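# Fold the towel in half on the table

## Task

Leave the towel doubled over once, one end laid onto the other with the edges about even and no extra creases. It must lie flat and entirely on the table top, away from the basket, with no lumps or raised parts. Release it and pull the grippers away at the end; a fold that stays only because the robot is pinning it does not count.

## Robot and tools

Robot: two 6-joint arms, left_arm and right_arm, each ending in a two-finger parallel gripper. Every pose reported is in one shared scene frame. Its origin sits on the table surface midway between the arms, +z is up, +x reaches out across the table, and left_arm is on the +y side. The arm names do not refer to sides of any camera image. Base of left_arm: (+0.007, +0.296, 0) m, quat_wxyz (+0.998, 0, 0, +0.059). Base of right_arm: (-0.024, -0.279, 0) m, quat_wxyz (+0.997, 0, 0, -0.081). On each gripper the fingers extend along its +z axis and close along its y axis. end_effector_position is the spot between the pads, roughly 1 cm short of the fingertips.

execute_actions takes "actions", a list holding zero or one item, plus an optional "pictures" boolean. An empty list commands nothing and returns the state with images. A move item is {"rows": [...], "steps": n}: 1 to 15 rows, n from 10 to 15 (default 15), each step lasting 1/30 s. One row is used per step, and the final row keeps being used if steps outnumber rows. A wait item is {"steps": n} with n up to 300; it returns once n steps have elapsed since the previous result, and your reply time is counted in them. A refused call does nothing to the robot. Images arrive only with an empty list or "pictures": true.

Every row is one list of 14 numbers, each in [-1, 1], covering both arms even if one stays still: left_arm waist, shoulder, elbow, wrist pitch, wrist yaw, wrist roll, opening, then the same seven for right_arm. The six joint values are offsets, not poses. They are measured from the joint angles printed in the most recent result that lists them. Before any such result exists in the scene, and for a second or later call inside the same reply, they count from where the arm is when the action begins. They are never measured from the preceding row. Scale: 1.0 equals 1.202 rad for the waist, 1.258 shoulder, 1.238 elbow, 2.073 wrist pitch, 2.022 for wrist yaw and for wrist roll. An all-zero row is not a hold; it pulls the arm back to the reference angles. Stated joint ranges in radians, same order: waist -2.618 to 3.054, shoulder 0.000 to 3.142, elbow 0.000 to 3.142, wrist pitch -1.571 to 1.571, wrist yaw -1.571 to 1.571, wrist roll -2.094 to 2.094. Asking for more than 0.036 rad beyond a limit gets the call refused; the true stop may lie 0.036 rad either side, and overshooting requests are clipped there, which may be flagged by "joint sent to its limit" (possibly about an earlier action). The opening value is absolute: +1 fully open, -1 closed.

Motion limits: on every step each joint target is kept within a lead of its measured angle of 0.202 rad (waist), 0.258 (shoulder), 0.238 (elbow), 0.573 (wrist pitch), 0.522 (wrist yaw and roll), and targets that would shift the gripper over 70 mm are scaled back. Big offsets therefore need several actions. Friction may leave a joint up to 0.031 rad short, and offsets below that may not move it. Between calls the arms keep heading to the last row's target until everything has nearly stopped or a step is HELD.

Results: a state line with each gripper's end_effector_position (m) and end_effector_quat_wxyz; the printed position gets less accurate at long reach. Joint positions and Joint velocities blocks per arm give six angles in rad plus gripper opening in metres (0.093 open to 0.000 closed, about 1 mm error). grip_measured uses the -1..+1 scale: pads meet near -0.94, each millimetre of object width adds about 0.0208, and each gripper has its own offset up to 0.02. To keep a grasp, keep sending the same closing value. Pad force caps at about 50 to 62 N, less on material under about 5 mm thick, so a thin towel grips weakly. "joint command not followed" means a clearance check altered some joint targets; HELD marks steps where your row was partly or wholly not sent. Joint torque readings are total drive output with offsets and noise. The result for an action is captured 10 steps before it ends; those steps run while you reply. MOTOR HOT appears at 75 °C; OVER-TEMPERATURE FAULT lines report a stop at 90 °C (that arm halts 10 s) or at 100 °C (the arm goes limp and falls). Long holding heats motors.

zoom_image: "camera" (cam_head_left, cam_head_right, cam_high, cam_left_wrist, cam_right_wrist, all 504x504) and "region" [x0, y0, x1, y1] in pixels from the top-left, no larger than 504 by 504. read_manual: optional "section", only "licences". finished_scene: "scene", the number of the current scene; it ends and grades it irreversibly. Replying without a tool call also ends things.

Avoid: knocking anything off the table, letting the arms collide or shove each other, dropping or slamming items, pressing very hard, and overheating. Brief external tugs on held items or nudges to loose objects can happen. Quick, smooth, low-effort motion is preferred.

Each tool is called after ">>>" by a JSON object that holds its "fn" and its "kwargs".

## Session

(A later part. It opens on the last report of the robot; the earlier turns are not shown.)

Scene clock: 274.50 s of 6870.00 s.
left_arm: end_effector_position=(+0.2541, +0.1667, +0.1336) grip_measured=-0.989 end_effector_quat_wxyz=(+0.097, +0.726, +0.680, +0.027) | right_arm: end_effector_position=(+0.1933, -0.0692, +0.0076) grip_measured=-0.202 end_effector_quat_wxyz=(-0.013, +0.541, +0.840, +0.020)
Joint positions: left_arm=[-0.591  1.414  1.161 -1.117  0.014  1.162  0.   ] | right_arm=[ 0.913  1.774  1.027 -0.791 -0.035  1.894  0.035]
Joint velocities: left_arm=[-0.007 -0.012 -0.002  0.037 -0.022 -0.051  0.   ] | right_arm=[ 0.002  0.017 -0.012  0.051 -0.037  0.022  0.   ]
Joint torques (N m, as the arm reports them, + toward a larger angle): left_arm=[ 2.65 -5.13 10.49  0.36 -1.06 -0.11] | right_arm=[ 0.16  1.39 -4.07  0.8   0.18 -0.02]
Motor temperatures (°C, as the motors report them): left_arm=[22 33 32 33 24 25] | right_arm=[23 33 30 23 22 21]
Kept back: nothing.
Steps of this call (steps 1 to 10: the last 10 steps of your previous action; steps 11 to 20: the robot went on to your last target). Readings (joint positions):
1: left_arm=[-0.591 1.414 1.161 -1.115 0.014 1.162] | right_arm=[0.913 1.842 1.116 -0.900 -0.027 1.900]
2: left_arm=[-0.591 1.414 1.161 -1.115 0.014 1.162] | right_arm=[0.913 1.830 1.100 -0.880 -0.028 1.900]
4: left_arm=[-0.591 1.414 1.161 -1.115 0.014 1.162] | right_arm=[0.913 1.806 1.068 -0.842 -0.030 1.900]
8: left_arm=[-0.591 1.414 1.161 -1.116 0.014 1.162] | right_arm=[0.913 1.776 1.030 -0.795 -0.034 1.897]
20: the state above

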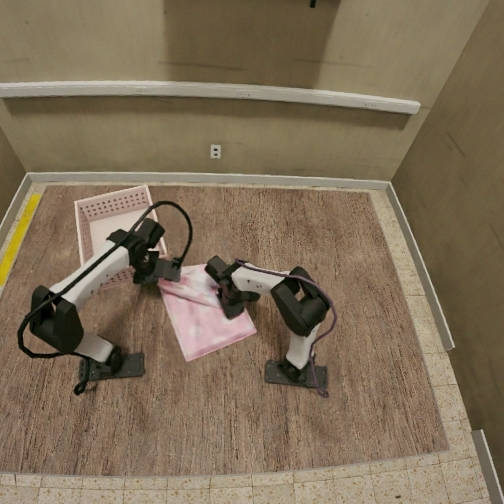

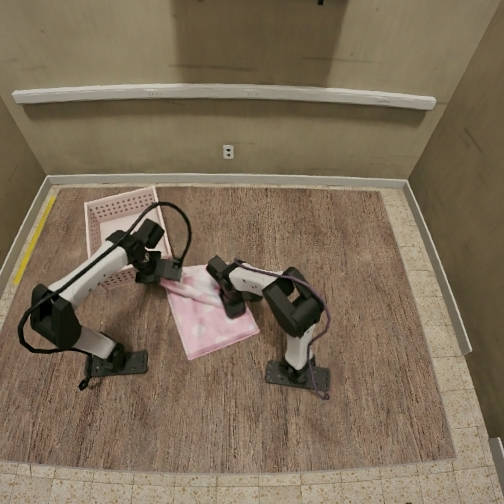

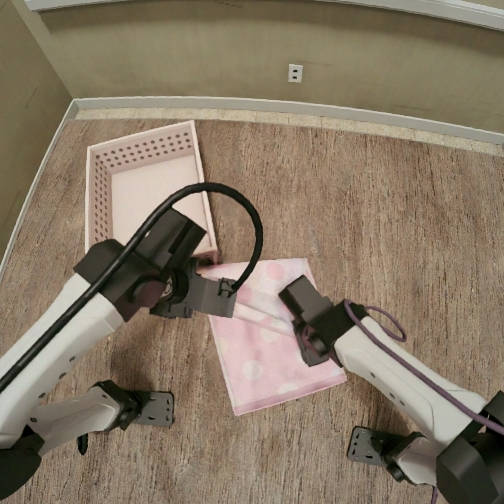

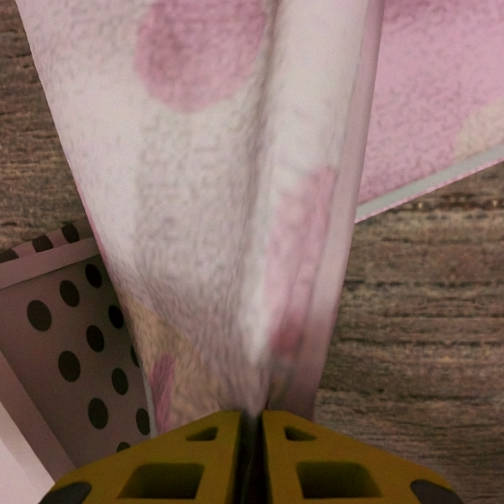

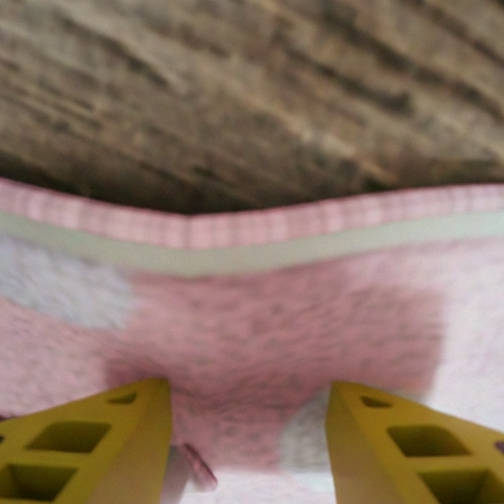

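Continue rocking.

>>> {"fn": "execute_actions", "kwargs": {"actions": [{"rows":[[0.024,0,0.027,-0.02,-0.056,0,-1, 0,0.075,-0.113,0.032,0,0,-0.2],[0.024,0,0.027,-0.02,-0.056,0,-1, 0,0.065,-0.126,0.044,0,0,-0.2],[0.024,0,0.027,-0.02,-0.056,0,-1, 0,0.055,-0.139,0.056,0,0,-0.2],[0.024,0,0.027,-0.02,-0.056,0,-1, 0,0.045,-0.152,0.068,0,0,-0.2],[0.024,0,0.027,-0.02,-0.056,0,-1, 0,0.035,-0.165,0.08,0,0,-0.2],[0.024,0,0.027,-0.02,-0.056,0,-1, 0,0.025,-0.178,0.09,0,0,-0.2],[0.024,0,0.027,-0.02,-0.056,0,-1, 0,0.015,-0.191,0.1,0,0,-0.2],[0.024,0,0.027,-0.02,-0.056,0,-1, 0,0.005,-0.204,0.105,0,0,-0.2]],"steps":15}]}}

>>> {"fn": "execute_actions", "kwargs": {"actions": [{"steps":20}], "pictures": true}}

Scene clock: 275.23 s of 6870.00 s.
left_arm: end_effector_position=(+0.2537, +0.1685, +0.1334) grip_measured=-0.989 end_effector_quat_wxyz=(+0.093, +0.726, +0.680, +0.030) | right_arm: end_effector_position=(+0.1925, -0.0695, +0.0078) grip_measured=-0.202 end_effector_quat_wxyz=(-0.008, +0.539, +0.841, +0.043)
Joint positions: left_arm=[-0.591  1.414  1.161 -1.122  0.006  1.162  0.   ] | right_arm=[ 0.913  1.733  0.975 -0.733 -0.037  1.892  0.035]
Joint velocities: left_arm=[ 0.017  0.002 -0.002 -0.139 -0.125 -0.022  0.   ] | right_arm=[ 0.002 -0.349 -0.447  0.462 -0.037 -0.081  0.001]
Joint torques (N m, as the arm reports them, + toward a larger angle): left_arm=[ 2.59 -5.15 10.45  0.45 -0.79 -0.13] | right_arm=[ 0.2   1.79 -3.87  0.87  0.12 -0.06]
Motor temperatures (°C, as the motors report them): left_arm=[22 33 32 33 24 25] | right_arm=[23 33 30 23 22 21]
Steps of this call (steps 1 to 15: the robot went on to your last target; steps 16 to 17: nothing new was sent; steps 18 to 22: the first 5 steps of this action). Readings (joint positions):
18: left_arm=[-0.591 1.414 1.161 -1.118 0.014 1.162] | right_arm=[0.913 1.772 1.025 -0.787 -0.036 1.893]
19: left_arm=[-0.591 1.414 1.161 -1.119 0.014 1.162] | right_arm=[0.913 1.766 1.017 -0.778 -0.037 1.892]
21: left_arm=[-0.591 1.414 1.161 -1.121 0.011 1.162] | right_arm=[0.913 1.745 0.991 -0.750 -0.037 1.892]
22: the state above

Scene clock: 275.90 s of 6870.00 s.
left_arm: end_effector_position=(+0.2533, +0.1733, +0.1329) grip_measured=-0.989 end_effector_quat_wxyz=(+0.085, +0.725, +0.683, +0.037) | right_arm: end_effector_position=(+0.1932, -0.0688, +0.0086) grip_measured=-0.202 end_effector_quat_wxyz=(+0.001, +0.538, +0.839, +0.081)
Joint positions: left_arm=[-0.587  1.414  1.161 -1.133 -0.012  1.162  0.   ] | right_arm=[ 0.913  1.673  0.9   -0.64  -0.037  1.892  0.035]
Joint velocities: left_arm=[ 0.007 -0.007 -0.012 -0.022 -0.007  0.051  0.   ] | right_arm=[-0.007 -0.027  0.002  0.051  0.037 -0.037 -0.   ]
Joint torques (N m, as the arm reports them, + toward a larger angle): left_arm=[ 2.36 -5.08 10.39  0.47 -0.81 -0.11] | right_arm=[ 0.16  2.29 -3.68  1.42  0.12 -0.06]
Motor temperatures (°C, as the motors report them): left_arm=[22 33 32 32 24 25] | right_arm=[23 33 30 24 22 21]
Kept back: nothing.
Steps of this call (steps 1 to 10: the last 10 steps of your previous action; steps 11 to 20: the robot went on to your last target). Readings (joint positions):
1: left_arm=[-0.590 1.414 1.161 -1.124 0.002 1.162] | right_arm=[0.913 1.720 0.959 -0.715 -0.037 1.892]
2: left_arm=[-0.589 1.414 1.161 -1.126 -0.001 1.162] | right_arm=[0.913 1.707 0.944 -0.696 -0.037 1.892]
4: left_arm=[-0.588 1.414 1.161 -1.129 -0.006 1.162] | right_arm=[0.913 1.684 0.915 -0.663 -0.037 1.892]
8: left_arm=[-0.587 1.414 1.161 -1.132 -0.011 1.162] | right_arm=[0.913 1.674 0.901 -0.642 -0.037 1.892]
20: the state above

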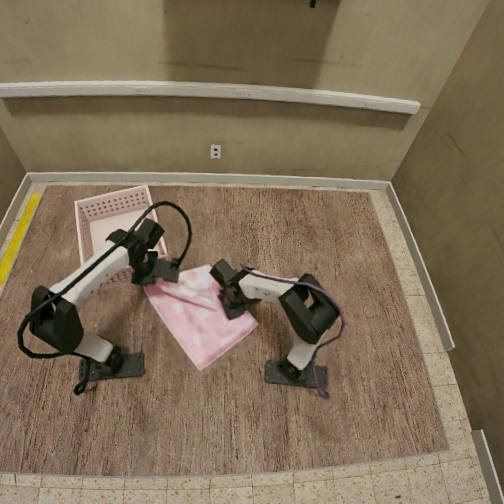

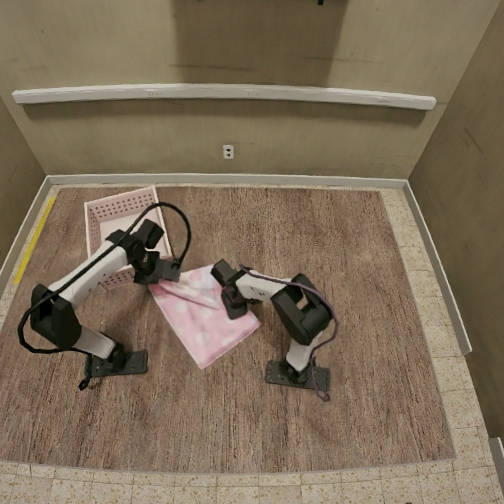

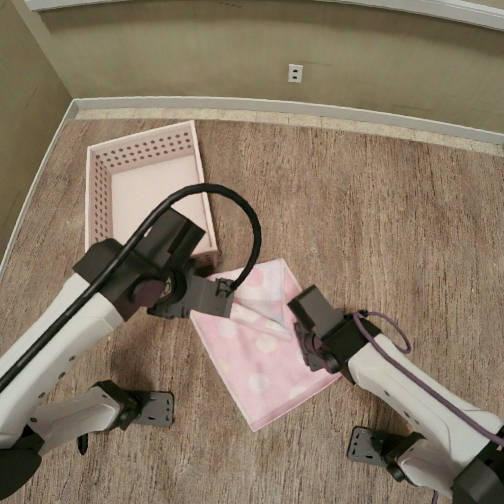

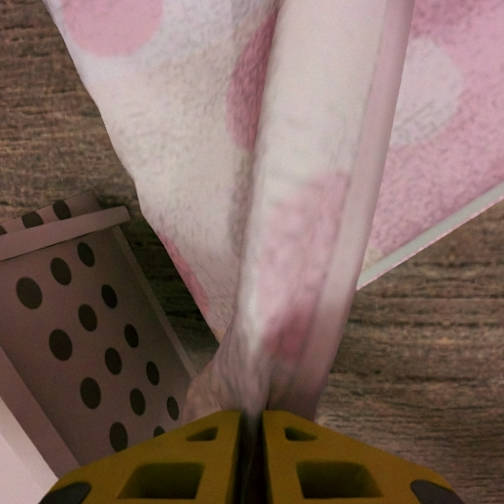

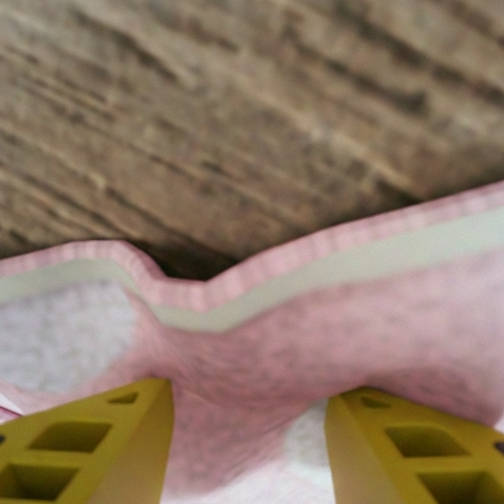

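>>> {"fn": "execute_actions", "kwargs": {"actions": [{"rows":[[-0.04,0.01,0.02,-0.01,0,0,-1, 0,0.05,-0.06,0.02,0,0,-0.2],[-0.075,0.02,0.05,-0.02,0,-0.02,-1, 0,0.04,-0.05,0.01,0,0,-0.2],[-0.1,0.035,0.095,-0.035,0,-0.03,-1, 0,0.03,-0.04,0,0,0,-0.2],[-0.125,0.05,0.14,-0.05,0,-0.04,-1, 0,0.03,-0.04,0,0,0,-0.2],[-0.15,0.065,0.19,-0.065,0,-0.05,-1, 0,0.03,-0.04,0,0,0,-0.2],[-0.17,0.08,0.235,-0.08,0,-0.06,-1, 0,0.03,-0.04,0,0,0,-0.2],[-0.19,0.095,0.28,-0.097,0,-0.07,-1, 0,0.03,-0.04,0,0,0,-0.2],[-0.212,0.107,0.326,-0.113,0,-0.08,-1, 0,0.03,-0.04,0,0,0,-0.2],[-0.212,0.107,0.326,-0.113,0,-0.08,-1, 0,0.03,-0.04,0,0,0,-0.2],[-0.212,0.107,0.326,-0.113,0,-0.08,-1, 0,0.0,0,0,0,0,-0.2],[-0.212,0.107,0.326,-0.113,0,-0.08,-1, -0.02,-0.04,0.03,-0.05,0,0,-0.2],[-0.212,0.107,0.326,-0.113,0,-0.08,-1, -0.1,-0.08,0.05,-0.1,0,0,-0.2],[-0.212,0.107,0.326,-0.113,0,-0.08,-1, -0.3,-0.1,0.05,-0.1,0,0,-0.2]],"steps":15}]}}

>>> {"fn": "execute_actions", "kwargs": {"actions": [{"steps":25}]}}

Scene clock: 279.80 s of 6870.00 s.
left_arm: end_effector_position=(+0.2445, +0.1362, +0.1497) grip_measured=-0.989 end_effector_quat_wxyz=(+0.086, +0.754, +0.651, +0.026) | right_arm: end_effector_position=(+0.1955, -0.0652, +0.0115) grip_measured=-0.202 end_effector_quat_wxyz=(+0.001, +0.537, +0.839, +0.092)
Joint positions: left_arm=[-0.713  1.462  1.271 -1.2   -0.005  1.123  0.   ] | right_arm=[ 0.913  1.665  0.9   -0.626 -0.044  1.892  0.035]
Joint velocities: left_arm=[-0.916  0.574  1.497 -0.608 -0.037 -0.388  0.   ] | right_arm=[ 0.022 -0.017 -0.012 -0.022  0.037  0.022  0.001]
Joint torques (N m, as the arm reports them, + toward a larger angle): left_arm=[-0.14 -5.72 10.52  0.92  0.04 -0.23] | right_arm=[ 0.16 -2.61  1.97  0.58  0.15 -0.09]
Motor temperatures (°C, as the motors report them): left_arm=[22 32 32 32 24 25] | right_arm=[23 32 30 24 22 21]
Steps of this call (steps 1 to 15: the robot went on to your last target; steps 16 to 110: nothing new was sent; then 0.07 s passed at rest; steps 111 to 115: the first 5 steps of this action). Readings (joint positions):
111: left_arm=[-0.594 1.414 1.161 -1.134 -0.012 1.162] | right_arm=[0.913 1.669 0.900 -0.629 -0.043 1.892]
112: left_arm=[-0.615 1.417 1.167 -1.140 -0.008 1.156] | right_arm=[0.913 1.666 0.900 -0.627 -0.043 1.892]
114: left_arm=[-0.679 1.443 1.223 -1.178 -0.005 1.136] | right_arm=[0.913 1.665 0.900 -0.626 -0.044 1.892]
115: the state above

Scene clock: 280.63 s of 6870.00 s.
left_arm: end_effector_position=(+0.2374, +0.0920, +0.2039) grip_measured=-0.989 end_effector_quat_wxyz=(+0.111, +0.757, +0.644, +0.017) | right_arm: end_effector_position=(+0.2356, -0.1696, +0.0451) grip_measured=-0.202 end_effector_quat_wxyz=(+0.011, +0.684, +0.727, +0.063)
Joint positions: left_arm=[-0.844  1.533  1.544 -1.358 -0.003  1.006  0.   ] | right_arm=[ 0.544  1.558  0.945 -0.835 -0.032  1.892  0.035]
Joint velocities: left_arm=[ 0.002 -0.007 -0.007 -0.022  0.037  0.051  0.   ] | right_arm=[-0.002  0.012 -0.032 -0.037 -0.081  0.037 -0.   ]
Joint torques (N m, as the arm reports them, + toward a larger angle): left_arm=[ 0.25 -4.75  9.08  0.7   0.02 -0.16] | right_arm=[ 0.79 -6.42  7.12  0.46  0.06 -0.09]
Motor temperatures (°C, as the motors report them): left_arm=[22 32 32 32 24 25] | right_arm=[23 32 30 24 22 21]
Kept back: nothing.
Steps of this call (steps 1 to 10: the last 10 steps of your previous action; steps 11 to 25: the robot went on to your last target). Readings (joint positions):
1: left_arm=[-0.743 1.482 1.327 -1.219 -0.005 1.108] | right_arm=[0.913 1.665 0.900 -0.626 -0.044 1.892]
2: left_arm=[-0.770 1.501 1.386 -1.238 -0.005 1.092] | right_arm=[0.913 1.665 0.900 -0.626 -0.044 1.892]
4: left_arm=[-0.818 1.530 1.493 -1.269 -0.005 1.061] | right_arm=[0.913 1.665 0.900 -0.626 -0.044 1.892]
8: left_arm=[-0.844 1.533 1.544 -1.305 -0.002 1.029] | right_arm=[0.851 1.623 0.920 -0.702 -0.057 1.892]
25: the state above

>>> {"fn": "execute_actions", "kwargs": {"actions": [{"rows":[[0,0,0,0,0,0,-1, -0.36,0,0,0.1,-0.627,-0.76,0.3]],"steps":15}]}}

>>> {"fn": "execute_actions", "kwargs": {"actions": [{"steps":10}]}}

Scene clock: 281.37 s of 6870.00 s.
left_arm: end_effector_position=(+0.2373, +0.0921, +0.2039) grip_measured=-0.989 end_effector_quat_wxyz=(+0.110, +0.757, +0.644, +0.017) | right_arm: end_effector_position=(+0.2759, -0.1724, +0.0735) grip_measured=+0.296 end_effector_quat_wxyz=(-0.087, +0.567, +0.771, +0.276)
Joint positions: left_arm=[-0.844  1.533  1.544 -1.359 -0.003  1.006  0.   ] | right_arm=[ 0.232  1.559  0.945 -0.706 -0.535  1.406  0.059]
Joint velocities: left_arm=[ 0.012 -0.012 -0.007  0.007 -0.007 -0.007  0.   ] | right_arm=[-2.083 -0.002 -0.022  0.505 -2.835 -2.821  0.003]
Joint torques (N m, as the arm reports them, + toward a larger angle): left_arm=[ 0.03 -6.04  7.33  0.82  0.1  -0.11] | right_arm=[ 0.61 -5.81  6.14  0.84 -0.1  -0.12]
Motor temperatures (°C, as the motors report them): left_arm=[22 32 32 32 24 25] | right_arm=[23 32 30 24 22 21]
Steps of this call (steps 1 to 17: the robot went on to your last target; steps 18 to 22: the first 5 steps of this action). Readings (joint positions):
18: left_arm=[-0.844 1.533 1.544 -1.359 -0.003 1.006] | right_arm=[0.512 1.558 0.945 -0.821 -0.122 1.807]
19: left_arm=[-0.844 1.533 1.544 -1.359 -0.003 1.006] | right_arm=[0.452 1.559 0.945 -0.790 -0.232 1.707]
21: left_arm=[-0.844 1.533 1.544 -1.359 -0.003 1.006] | right_arm=[0.306 1.559 0.945 -0.727 -0.436 1.506]
22: the state above

Scene clock: 281.70 s of 6870.00 s.
left_arm: end_effector_position=(+0.2373, +0.0921, +0.2039) grip_measured=-0.989 end_effector_quat_wxyz=(+0.110, +0.757, +0.644, +0.017) | right_arm: end_effector_position=(+0.2783, -0.1400, +0.1555) grip_measured=+0.298 end_effector_quat_wxyz=(-0.009, +0.160, +0.807, +0.569)
Joint positions: left_arm=[-0.844  1.533  1.544 -1.359 -0.003  1.006  0.   ] | right_arm=[ 0.105  1.559  0.945 -0.647 -1.191  0.544  0.059]
Joint velocities: left_arm=[-0.002 -0.017 -0.007 -0.037  0.081 -0.066  0.   ] | right_arm=[ 0.012 -0.002  0.017  0.081 -0.608 -1.194 -0.   ]
Joint torques (N m, as the arm reports them, + toward a larger angle): left_arm=[ 0.05 -6.09  7.34  0.81  0.1  -0.12] | right_arm=[ 0.67 -5.83  6.19  1.14 -0.5  -0.19]
Motor temperatures (°C, as the motors report them): left_arm=[22 32 32 32 24 25] | right_arm=[23 32 30 24 22 21]
Kept back: nothing.
Steps of this call (steps 1 to 10: the last 10 steps of your previous action). Readings (joint positions):
1: left_arm=[-0.844 1.533 1.544 -1.359 -0.003 1.006] | right_arm=[0.168 1.559 0.945 -0.689 -0.629 1.307]
2: left_arm=[-0.844 1.533 1.544 -1.359 -0.003 1.006] | right_arm=[0.124 1.559 0.945 -0.675 -0.721 1.207]
4: left_arm=[-0.844 1.533 1.544 -1.359 -0.003 1.006] | right_arm=[0.096 1.559 0.945 -0.659 -0.903 1.008]
8: left_arm=[-0.844 1.533 1.544 -1.359 -0.003 1.006] | right_arm=[0.105 1.559 0.945 -0.649 -1.135 0.647]
10: the state above

>>> {"fn": "execute_actions", "kwargs": {"actions": [{"rows":[[0,0,0,0,0,0,-1, 0,0.02,-0.1,0.08,-0.054,-0.858,0.3],[0,0,0,0,0,0,-1, 0,0.035,-0.2,0.16,-0.054,-0.858,0.3],[0,0,0,0,0,0,-1, 0,0.047,-0.275,0.222,-0.054,-0.858,0.3]],"steps":15}]}}

>>> {"fn": "execute_actions", "kwargs": {"actions": [{"steps":30}], "pictures": true}}

Scene clock: 282.30 s of 6870.00 s.
left_arm: end_effector_position=(+0.2373, +0.0921, +0.2039) grip_measured=-0.989 end_effector_quat_wxyz=(+0.110, +0.757, +0.644, +0.017) | right_arm: end_effector_position=(+0.2434, -0.1324, +0.1057) grip_measured=+0.298 end_effector_quat_wxyz=(+0.167, -0.110, +0.787, +0.584)
Joint positions: left_arm=[-0.844  1.533  1.544 -1.359 -0.003  1.006  0.   ] | right_arm=[ 0.105  1.593  0.682 -0.367 -1.294 -0.113  0.059]
Joint velocities: left_arm=[ 0.007 -0.007  0.007  0.051 -0.022  0.007  0.   ] | right_arm=[ 0.002  0.574 -1.565  0.769  0.081 -2.835 -0.001]
Joint torques (N m, as the arm reports them, + toward a larger angle): left_arm=[ 0.08 -6.08  7.32  0.79  0.1  -0.12] | right_arm=[ 0.14 -6.06  6.83  1.58 -0.57 -0.19]
Motor temperatures (°C, as the motors report them): left_arm=[22 32 32 32 24 25] | right_arm=[23 32 30 24 22 21]
Steps of this call (steps 1 to 13: the robot went on to your last target; steps 14 to 18: the first 5 steps of this action). Readings (joint positions):
14: left_arm=[-0.844 1.533 1.544 -1.359 -0.003 1.006] | right_arm=[0.105 1.559 0.927 -0.615 -1.284 0.290]
15: left_arm=[-0.844 1.533 1.544 -1.359 -0.003 1.006] | right_arm=[0.105 1.559 0.879 -0.542 -1.292 0.188]
17: left_arm=[-0.844 1.533 1.544 -1.359 -0.003 1.006] | right_arm=[0.105 1.576 0.742 -0.402 -1.295 -0.013]
18: the state above

Scene clock: 283.30 s of 6870.00 s.
left_arm: end_effector_position=(+0.2373, +0.0921, +0.2039) grip_measured=-0.989 end_effector_quat_wxyz=(+0.110, +0.757, +0.644, +0.017) | right_arm: end_effector_position=(+0.2376, -0.1323, +0.0833) grip_measured=+0.298 end_effector_quat_wxyz=(-0.452, +0.505, -0.614, -0.404)
Joint positions: left_arm=[-0.844  1.533  1.544 -1.359 -0.003  1.006  0.   ] | right_arm=[ 0.105  1.628  0.597 -0.204 -1.287 -1.181  0.06 ]
Joint velocities: left_arm=[-0.002  0.002 -0.017 -0.022  0.007 -0.007  0.   ] | right_arm=[ 0.002  0.002 -0.002 -0.007 -0.007 -0.081 -0.   ]
Joint torques (N m, as the arm reports them, + toward a larger angle): left_arm=[ 0.06 -6.01  7.36  0.8   0.11 -0.12] | right_arm=[ 0.16 -5.97  5.51  1.07 -0.54 -0.15]
Motor temperatures (°C, as the motors report them): left_arm=[22 32 32 32 24 25] | right_arm=[23 32 30 24 22 21]
Kept back: nothing.
Steps of this call (steps 1 to 10: the last 10 steps of your previous action; steps 11 to 30: the robot went on to your last target). Readings (joint positions):
1: left_arm=[-0.844 1.533 1.544 -1.359 -0.003 1.006] | right_arm=[0.105 1.611 0.639 -0.348 -1.291 -0.212]
2: left_arm=[-0.844 1.533 1.544 -1.359 -0.003 1.006] | right_arm=[0.105 1.623 0.611 -0.335 -1.288 -0.311]
4: left_arm=[-0.844 1.533 1.544 -1.359 -0.003 1.006] | right_arm=[0.105 1.628 0.597 -0.310 -1.287 -0.509]
8: left_arm=[-0.844 1.533 1.544 -1.359 -0.003 1.006] | right_arm=[0.105 1.628 0.597 -0.243 -1.287 -0.879]
30: the state above

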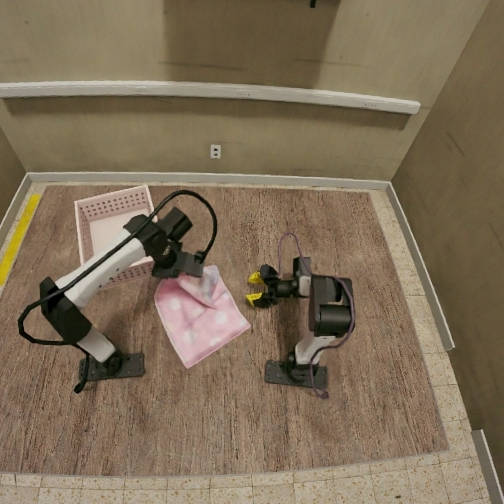

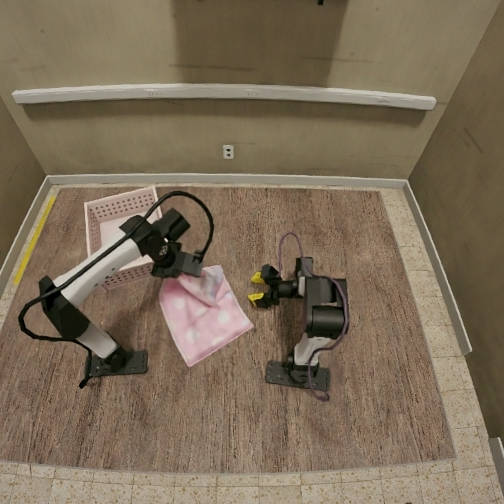

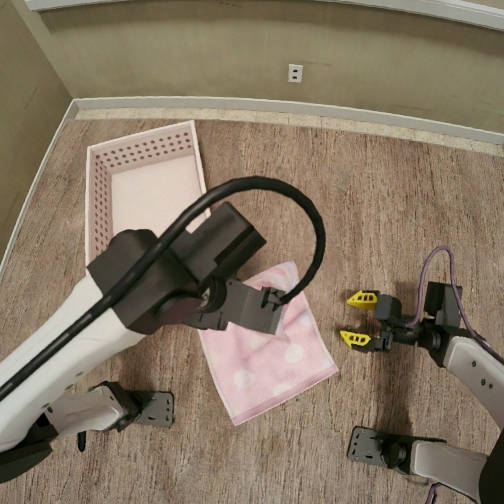

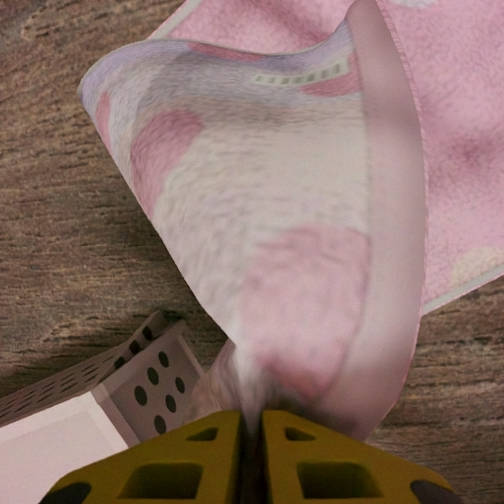

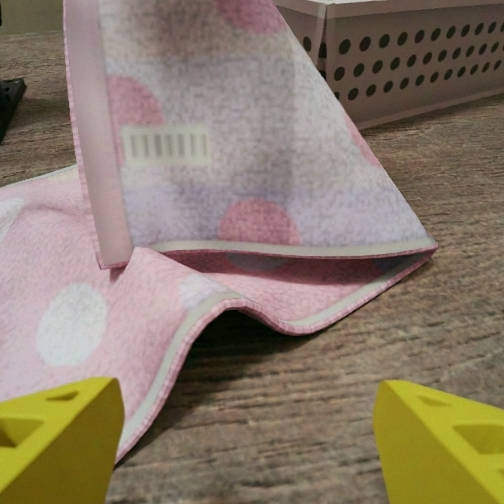

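>>> {"fn": "execute_actions", "kwargs": {"actions": [{"rows":[[-0.01,0,0.03,-0.015,0,0,-1, 0.02,0,0,0,0,0,0.3],[-0.02,0,0.06,-0.03,0,0,-1, 0.04,0,0,0,0,0,0.3],[-0.03,0,0.09,-0.045,0,0,-1, 0.06,0,0,0,0,0,0.3],[-0.04,0,0.12,-0.06,0,0,-1, 0.08,0,0,0,0,0,0.3],[-0.05,0,0.15,-0.07,0,0,-1, 0.1,0,0,0,0,0,0.3]],"steps":15}]}}

>>> {"fn": "execute_actions", "kwargs": {"actions": [{"steps":40}], "pictures": true}}

Scene clock: 284.73 s of 6870.00 s.
left_arm: end_effector_position=(+0.2309, +0.0864, +0.2260) grip_measured=-0.989 end_effector_quat_wxyz=(+0.120, +0.765, +0.633, +0.017) | right_arm: end_effector_position=(+0.2268, -0.1145, +0.0832) grip_measured=+0.298 end_effector_quat_wxyz=(-0.438, +0.527, -0.596, -0.419)
Joint positions: left_arm=[-0.872  1.537  1.636 -1.428 -0.005  1.006  0.   ] | right_arm=[ 0.175  1.628  0.597 -0.203 -1.287 -1.183  0.06 ]
Joint velocities: left_arm=[-0.354 -0.002  1.023 -0.505  0.081 -0.051  0.   ] | right_arm=[ 0.716 -0.007 -0.002 -0.051  0.037 -0.066 -0.   ]
Joint torques (N m, as the arm reports them, + toward a larger angle): left_arm=[-0.92 -6.36  9.93  0.81  0.11 -0.1 ] | right_arm=[ 0.67 -5.16  4.93  0.89 -0.43 -0.06]
Motor temperatures (°C, as the motors report them): left_arm=[22 32 32 32 24 25] | right_arm=[23 32 30 24 22 21]
Steps of this call (steps 1 to 15: the robot went on to your last target; steps 16 to 38: nothing new was sent; steps 39 to 43: the first 5 steps of this action). Readings (joint positions):
39: left_arm=[-0.844 1.533 1.546 -1.361 -0.003 1.006] | right_arm=[0.107 1.628 0.597 -0.203 -1.287 -1.183]
40: left_arm=[-0.846 1.534 1.554 -1.373 -0.004 1.006] | right_arm=[0.115 1.628 0.597 -0.203 -1.287 -1.183]
42: left_arm=[-0.860 1.537 1.602 -1.409 -0.004 1.006] | right_arm=[0.151 1.628 0.597 -0.203 -1.287 -1.183]
43: the state above

Scene clock: 286.07 s of 6870.00 s.
left_arm: end_effector_position=(+0.2212, +0.0847, +0.2451) grip_measured=-0.989 end_effector_quat_wxyz=(+0.125, +0.773, +0.622, +0.016) | right_arm: end_effector_position=(+0.2188, -0.1029, +0.0832) grip_measured=+0.298 end_effector_quat_wxyz=(-0.428, +0.541, -0.583, -0.429)
Joint positions: left_arm=[-0.898  1.534  1.712 -1.497 -0.005  1.006  0.   ] | right_arm=[ 0.222  1.628  0.597 -0.203 -1.287 -1.183  0.06 ]
Joint velocities: left_arm=[-0.002  0.007  0.002 -0.051  0.037 -0.037  0.   ] | right_arm=[-0.012 -0.002 -0.002 -0.022 -0.037 -0.037  0.001]
Joint torques (N m, as the arm reports them, + toward a larger angle): left_arm=[-0.49 -5.85  8.53  0.77  0.11 -0.13] | right_arm=[ 0.42 -5.17  4.9   0.89 -0.43 -0.06]
Motor temperatures (°C, as the motors report them): left_arm=[22 32 32 32 24 25] | right_arm=[23 32 30 24 22 21]
Kept back: nothing.
Steps of this call (steps 1 to 10: the last 10 steps of your previous action; steps 11 to 30: the robot went on to your last target; steps 31 to 40: nothing new was sent). Readings (joint positions):
1: left_arm=[-0.884 1.537 1.668 -1.440 -0.005 1.006] | right_arm=[0.197 1.628 0.597 -0.203 -1.287 -1.183]
2: left_arm=[-0.892 1.536 1.692 -1.447 -0.005 1.006] | right_arm=[0.212 1.628 0.597 -0.203 -1.287 -1.183]
4: left_arm=[-0.898 1.534 1.712 -1.458 -0.005 1.006] | right_arm=[0.222 1.628 0.597 -0.203 -1.287 -1.183]
8: left_arm=[-0.898 1.534 1.712 -1.482 -0.005 1.006] | right_arm=[0.222 1.628 0.597 -0.203 -1.287 -1.183]
40: the state above
All arms were judged still, so your last target was given up. Only a new action makes them travel on or press farther. Fingers that are still opening or closing keep moving.

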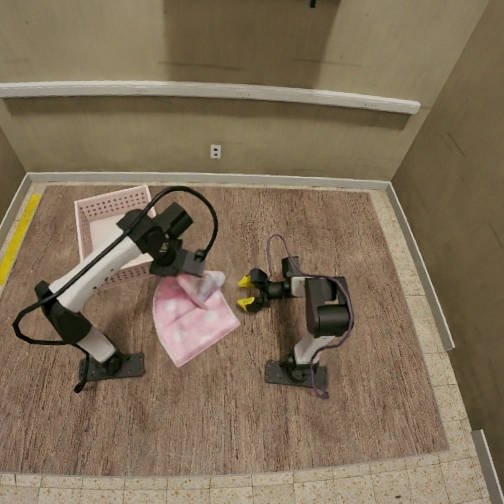

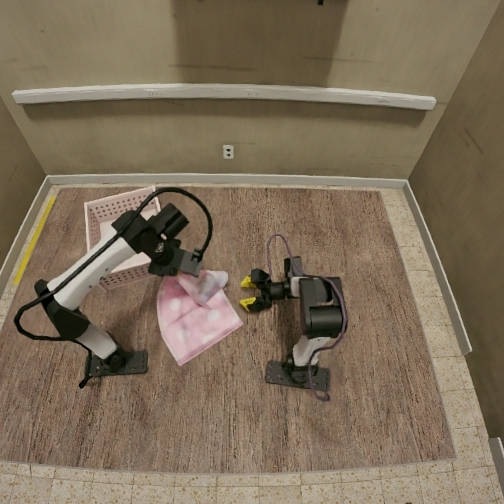

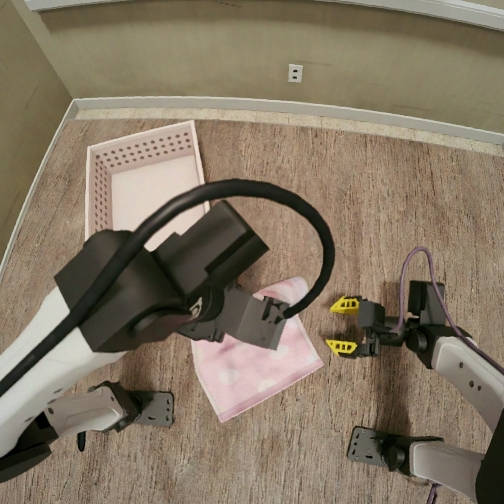

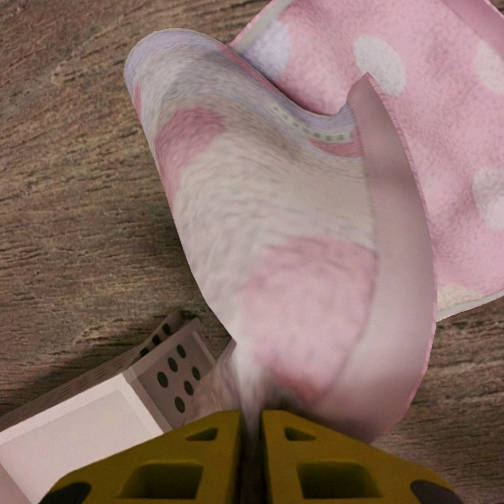

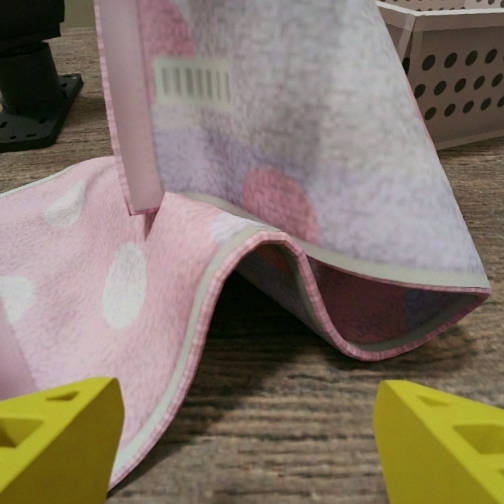

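>>> {"fn": "execute_actions", "kwargs": {"actions": [{"rows":[[0,0.01,-0.02,0.02,0,0,-1, 0,0,0,0,0,0,0.3],[0,0.02,-0.04,0.04,0,0,-1, 0,0,0,0,0,0,0.3],[0,0.03,-0.05,0.06,0,0,-1, 0,0,0,0,0,0,0.3]],"steps":15}]}}

>>> {"fn": "execute_actions", "kwargs": {"actions": [{"steps":40}], "pictures": true}}

Scene clock: 287.63 s of 6870.00 s.
left_arm: end_effector_position=(+0.2281, +0.0778, +0.2362) grip_measured=-0.989 end_effector_quat_wxyz=(+0.131, +0.772, +0.621, +0.017) | right_arm: end_effector_position=(+0.2188, -0.1029, +0.0832) grip_measured=+0.298 end_effector_quat_wxyz=(-0.428, +0.541, -0.583, -0.429)
Joint positions: left_arm=[-0.898  1.544  1.68  -1.442 -0.005  1.006  0.   ] | right_arm=[ 0.222  1.628  0.597 -0.203 -1.287 -1.183  0.06 ]
Joint velocities: left_arm=[-0.007  0.212 -0.173  0.315  0.081 -0.037  0.   ] | right_arm=[-0.012 -0.002 -0.012  0.051 -0.095  0.066  0.   ]
Joint torques (N m, as the arm reports them, + toward a larger angle): left_arm=[ 0.06 -4.71  5.5   1.09  0.09 -0.13] | right_arm=[ 0.16 -5.16  4.91  0.89 -0.43 -0.08]
Motor temperatures (°C, as the motors report them): left_arm=[22 32 32 32 24 25] | right_arm=[23 32 30 24 22 21]
Steps of this call (steps 1 to 42: nothing new was sent; steps 43 to 47: the first 5 steps of this action). Readings (joint positions):
43: left_arm=[-0.898 1.534 1.712 -1.495 -0.005 1.006] | right_arm=[0.222 1.628 0.597 -0.203 -1.287 -1.183]
44: left_arm=[-0.898 1.534 1.707 -1.484 -0.005 1.006] | right_arm=[0.222 1.628 0.597 -0.203 -1.287 -1.183]
46: left_arm=[-0.898 1.538 1.688 -1.454 -0.005 1.006] | right_arm=[0.222 1.628 0.597 -0.203 -1.287 -1.183]
47: the state above

Scene clock: 288.97 s of 6870.00 s.
left_arm: end_effector_position=(+0.2365, +0.0695, +0.2287) grip_measured=-0.989 end_effector_quat_wxyz=(+0.137, +0.771, +0.621, +0.018) | right_arm: end_effector_position=(+0.2188, -0.1029, +0.0832) grip_measured=+0.298 end_effector_quat_wxyz=(-0.428, +0.541, -0.583, -0.429)
Joint positions: left_arm=[-0.898  1.566  1.667 -1.394 -0.005  1.006  0.   ] | right_arm=[ 0.222  1.628  0.597 -0.203 -1.287 -1.183  0.06 ]
Joint velocities: left_arm=[-0.007  0.027  0.012  0.022  0.007  0.081  0.   ] | right_arm=[ 0.002 -0.007  0.007  0.051 -0.022  0.007  0.   ]
Joint torques (N m, as the arm reports them, + toward a larger angle): left_arm=[ 0.03 -5.8   5.84  1.11  0.11 -0.12] | right_arm=[ 0.16 -5.17  4.9   0.89 -0.43 -0.08]
Motor temperatures (°C, as the motors report them): left_arm=[22 32 32 32 24 25] | right_arm=[23 32 30 24 22 21]
Kept back: nothing.
Steps of this call (steps 1 to 10: the last 10 steps of your previous action; steps 11 to 30: the robot went on to your last target; steps 31 to 40: nothing new was sent). Readings (joint positions):
1: left_arm=[-0.898 1.551 1.675 -1.432 -0.005 1.006] | right_arm=[0.222 1.628 0.597 -0.203 -1.287 -1.183]
2: left_arm=[-0.898 1.557 1.671 -1.423 -0.005 1.006] | right_arm=[0.222 1.628 0.597 -0.203 -1.287 -1.183]
4: left_arm=[-0.898 1.565 1.667 -1.411 -0.005 1.006] | right_arm=[0.222 1.628 0.597 -0.203 -1.287 -1.183]
8: left_arm=[-0.898 1.566 1.667 -1.400 -0.005 1.006] | right_arm=[0.222 1.628 0.597 -0.203 -1.287 -1.183]
40: the state above
All arms were judged still, so your last target was given up. Only a new action makes them travel on or press farther. Fingers that are still opening or closing keep moving.

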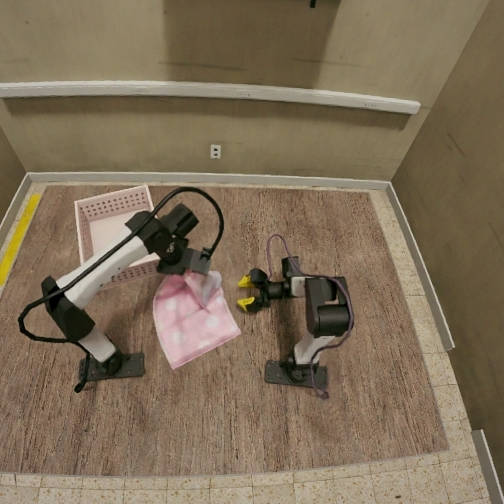

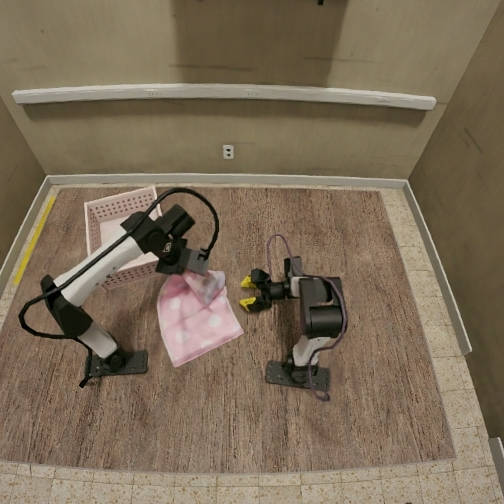

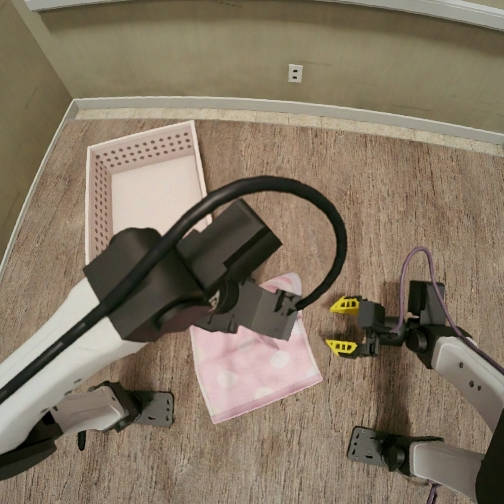

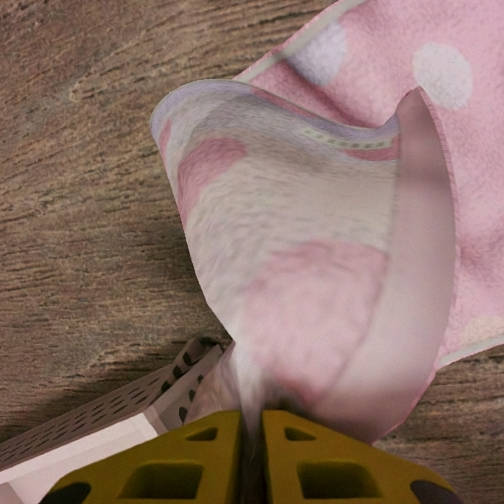

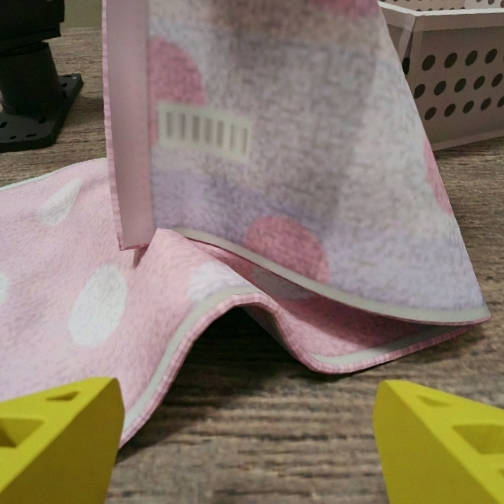

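>>> {"fn": "execute_actions", "kwargs": {"actions": [{"rows":[[0,0,0,0,0,0,-1, 0,0.05,0.08,-0.05,0,0.585,-0.44],[0,0,0,0,0,0,-1, 0,0.1,0.16,-0.1,0,0.585,-0.44],[0,0,0,0,0,0,-1, 0.03,0.15,0.24,-0.15,0.03,0.585,-0.44],[0,0,0,0,0,0,-1, 0.06,0.2,0.33,-0.181,0.068,0.585,-0.44],[0,0,0,0,0,0,-1, 0.09,0.21,0.33,-0.181,0.068,0.585,-0.44],[0,0,0,0,0,0,-1, 0.12,0.22,0.33,-0.181,0.068,0.585,-0.44],[0,0,0,0,0,0,-1, 0.137,0.23,0.33,-0.181,0.068,0.585,-0.44],[0,0,0,0,0,0,-1, 0.137,0.24,0.33,-0.181,0.068,0.585,-0.44],[0,0,0,0,0,0,-1, 0.137,0.25,0.33,-0.181,0.068,0.585,-0.44],[0,0,0,0,0,0,-1, 0.137,0.26,0.33,-0.181,0.068,0.585,-0.44],[0,0,0,0,0,0,-1, 0.137,0.27,0.33,-0.181,0.068,0.585,-0.44],[0,0,0,0,0,0,-1, 0.137,0.285,0.33,-0.181,0.068,0.585,-0.44]],"steps":15}]}}

>>> {"fn": "execute_actions", "kwargs": {"actions": [{"steps":30}], "pictures": true}}

>>> {"fn": "zoom_image", "kwargs": {"camera": "cam_head_right", "region": [150, 230, 290, 350]}}

Scene clock: 291.77 s of 6870.00 s.
left_arm: end_effector_position=(+0.2365, +0.0695, +0.2287) grip_measured=-0.989 end_effector_quat_wxyz=(+0.137, +0.771, +0.621, +0.018) | right_arm: end_effector_position=(+0.2638, -0.0915, +0.0789) grip_measured=-0.433 end_effector_quat_wxyz=(+0.252, -0.370, +0.724, +0.525)
Joint positions: left_arm=[-0.898  1.566  1.667 -1.394 -0.005  1.006  0.   ] | right_arm=[ 0.26   1.821  0.874 -0.414 -1.236 -0.698  0.024]
Joint velocities: left_arm=[-0.002  0.002 -0.017 -0.037  0.007 -0.007  0.   ] | right_arm=[ 0.657  1.409  2.117 -0.784  0.637  2.806 -0.008]
Joint torques (N m, as the arm reports them, + toward a larger angle): left_arm=[ 0.09 -6.29  7.3   0.91  0.1  -0.13] | right_arm=[ 2.61 -8.38  5.13  0.31 -0.55 -0.18]
Motor temperatures (°C, as the motors report them): left_arm=[22 32 32 33 24 25] | right_arm=[23 32 30 24 22 21]
Steps of this call (steps 1 to 79: nothing new was sent; steps 80 to 84: the first 5 steps of this action). Readings (joint positions):
80: left_arm=[-0.898 1.566 1.667 -1.394 -0.005 1.006] | right_arm=[0.222 1.636 0.610 -0.225 -1.287 -1.100]
81: left_arm=[-0.898 1.566 1.667 -1.394 -0.005 1.006] | right_arm=[0.222 1.664 0.649 -0.272 -1.288 -1.000]
83: left_arm=[-0.898 1.566 1.667 -1.394 -0.005 1.006] | right_arm=[0.239 1.767 0.796 -0.379 -1.259 -0.800]
84: the state above

Scene clock: 292.77 s of 6870.00 s.
left_arm: end_effector_position=(+0.2365, +0.0695, +0.2287) grip_measured=-0.989 end_effector_quat_wxyz=(+0.137, +0.771, +0.621, +0.018) | right_arm: end_effector_position=(+0.2445, -0.0582, +0.0408) grip_measured=-0.437 end_effector_quat_wxyz=(-0.058, -0.101, +0.832, +0.543)
Joint positions: left_arm=[-0.898  1.566  1.667 -1.394 -0.005  1.006  0.   ] | right_arm=[ 0.393  1.985  0.992 -0.57  -1.155 -0.006  0.024]
Joint velocities: left_arm=[ 0.002  0.007 -0.012  0.022  0.022 -0.022  0.   ] | right_arm=[-0.007 -0.007 -0.002  0.007  0.022  0.007 -0.001]
Joint torques (N m, as the arm reports them, + toward a larger angle): left_arm=[ 0.   -6.27  7.24  0.88  0.1  -0.13] | right_arm=[-0.32 -7.87  5.63  0.32 -0.37 -0.09]
Motor temperatures (°C, as the motors report them): left_arm=[22 32 32 33 24 25] | right_arm=[23 32 30 24 22 21]
Kept back: nothing.
Steps of this call (steps 1 to 10: the last 10 steps of your previous action; steps 11 to 30: the robot went on to your last target). Readings (joint positions):
1: left_arm=[-0.898 1.566 1.667 -1.394 -0.005 1.006] | right_arm=[0.287 1.861 0.934 -0.432 -1.216 -0.597]
2: left_arm=[-0.898 1.566 1.667 -1.394 -0.005 1.006] | right_arm=[0.317 1.885 0.970 -0.444 -1.202 -0.496]
4: left_arm=[-0.898 1.566 1.667 -1.394 -0.005 1.006] | right_arm=[0.369 1.908 0.992 -0.472 -1.188 -0.320]
8: left_arm=[-0.898 1.566 1.667 -1.394 -0.005 1.006] | right_arm=[0.393 1.960 0.992 -0.532 -1.171 -0.134]
30: the state above

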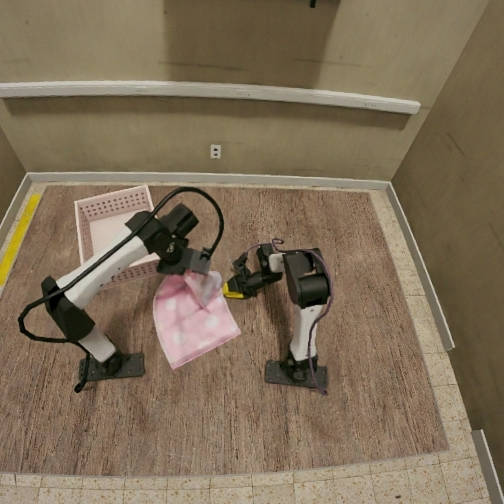

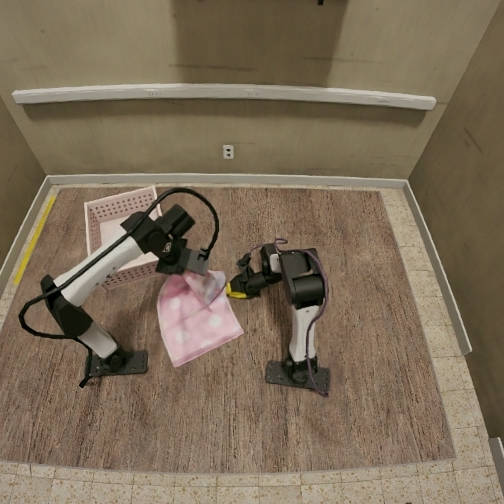

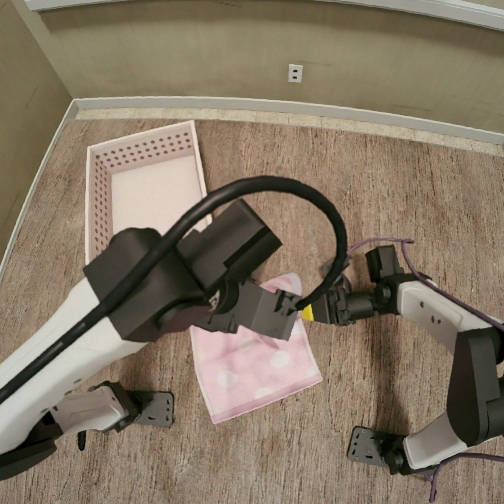

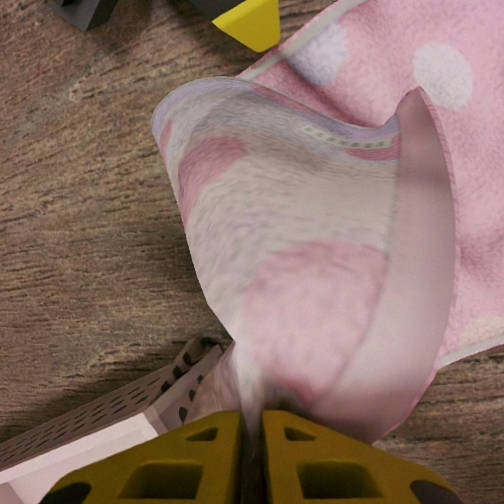

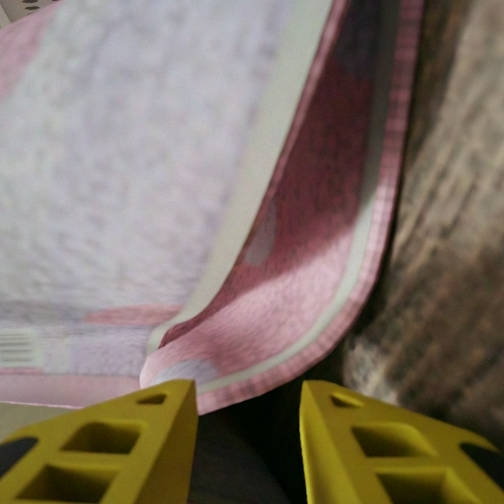

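Region (150, 230, 290, 350) of cam_head_right's 504x504 image, scaled by 3.600, with more detail than that image has; it fills the top 432 rows of this view, and the rest is white.

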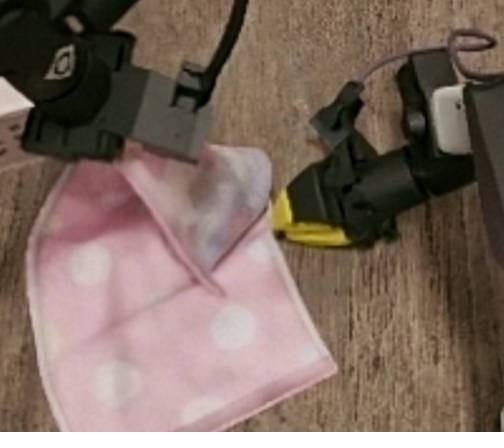

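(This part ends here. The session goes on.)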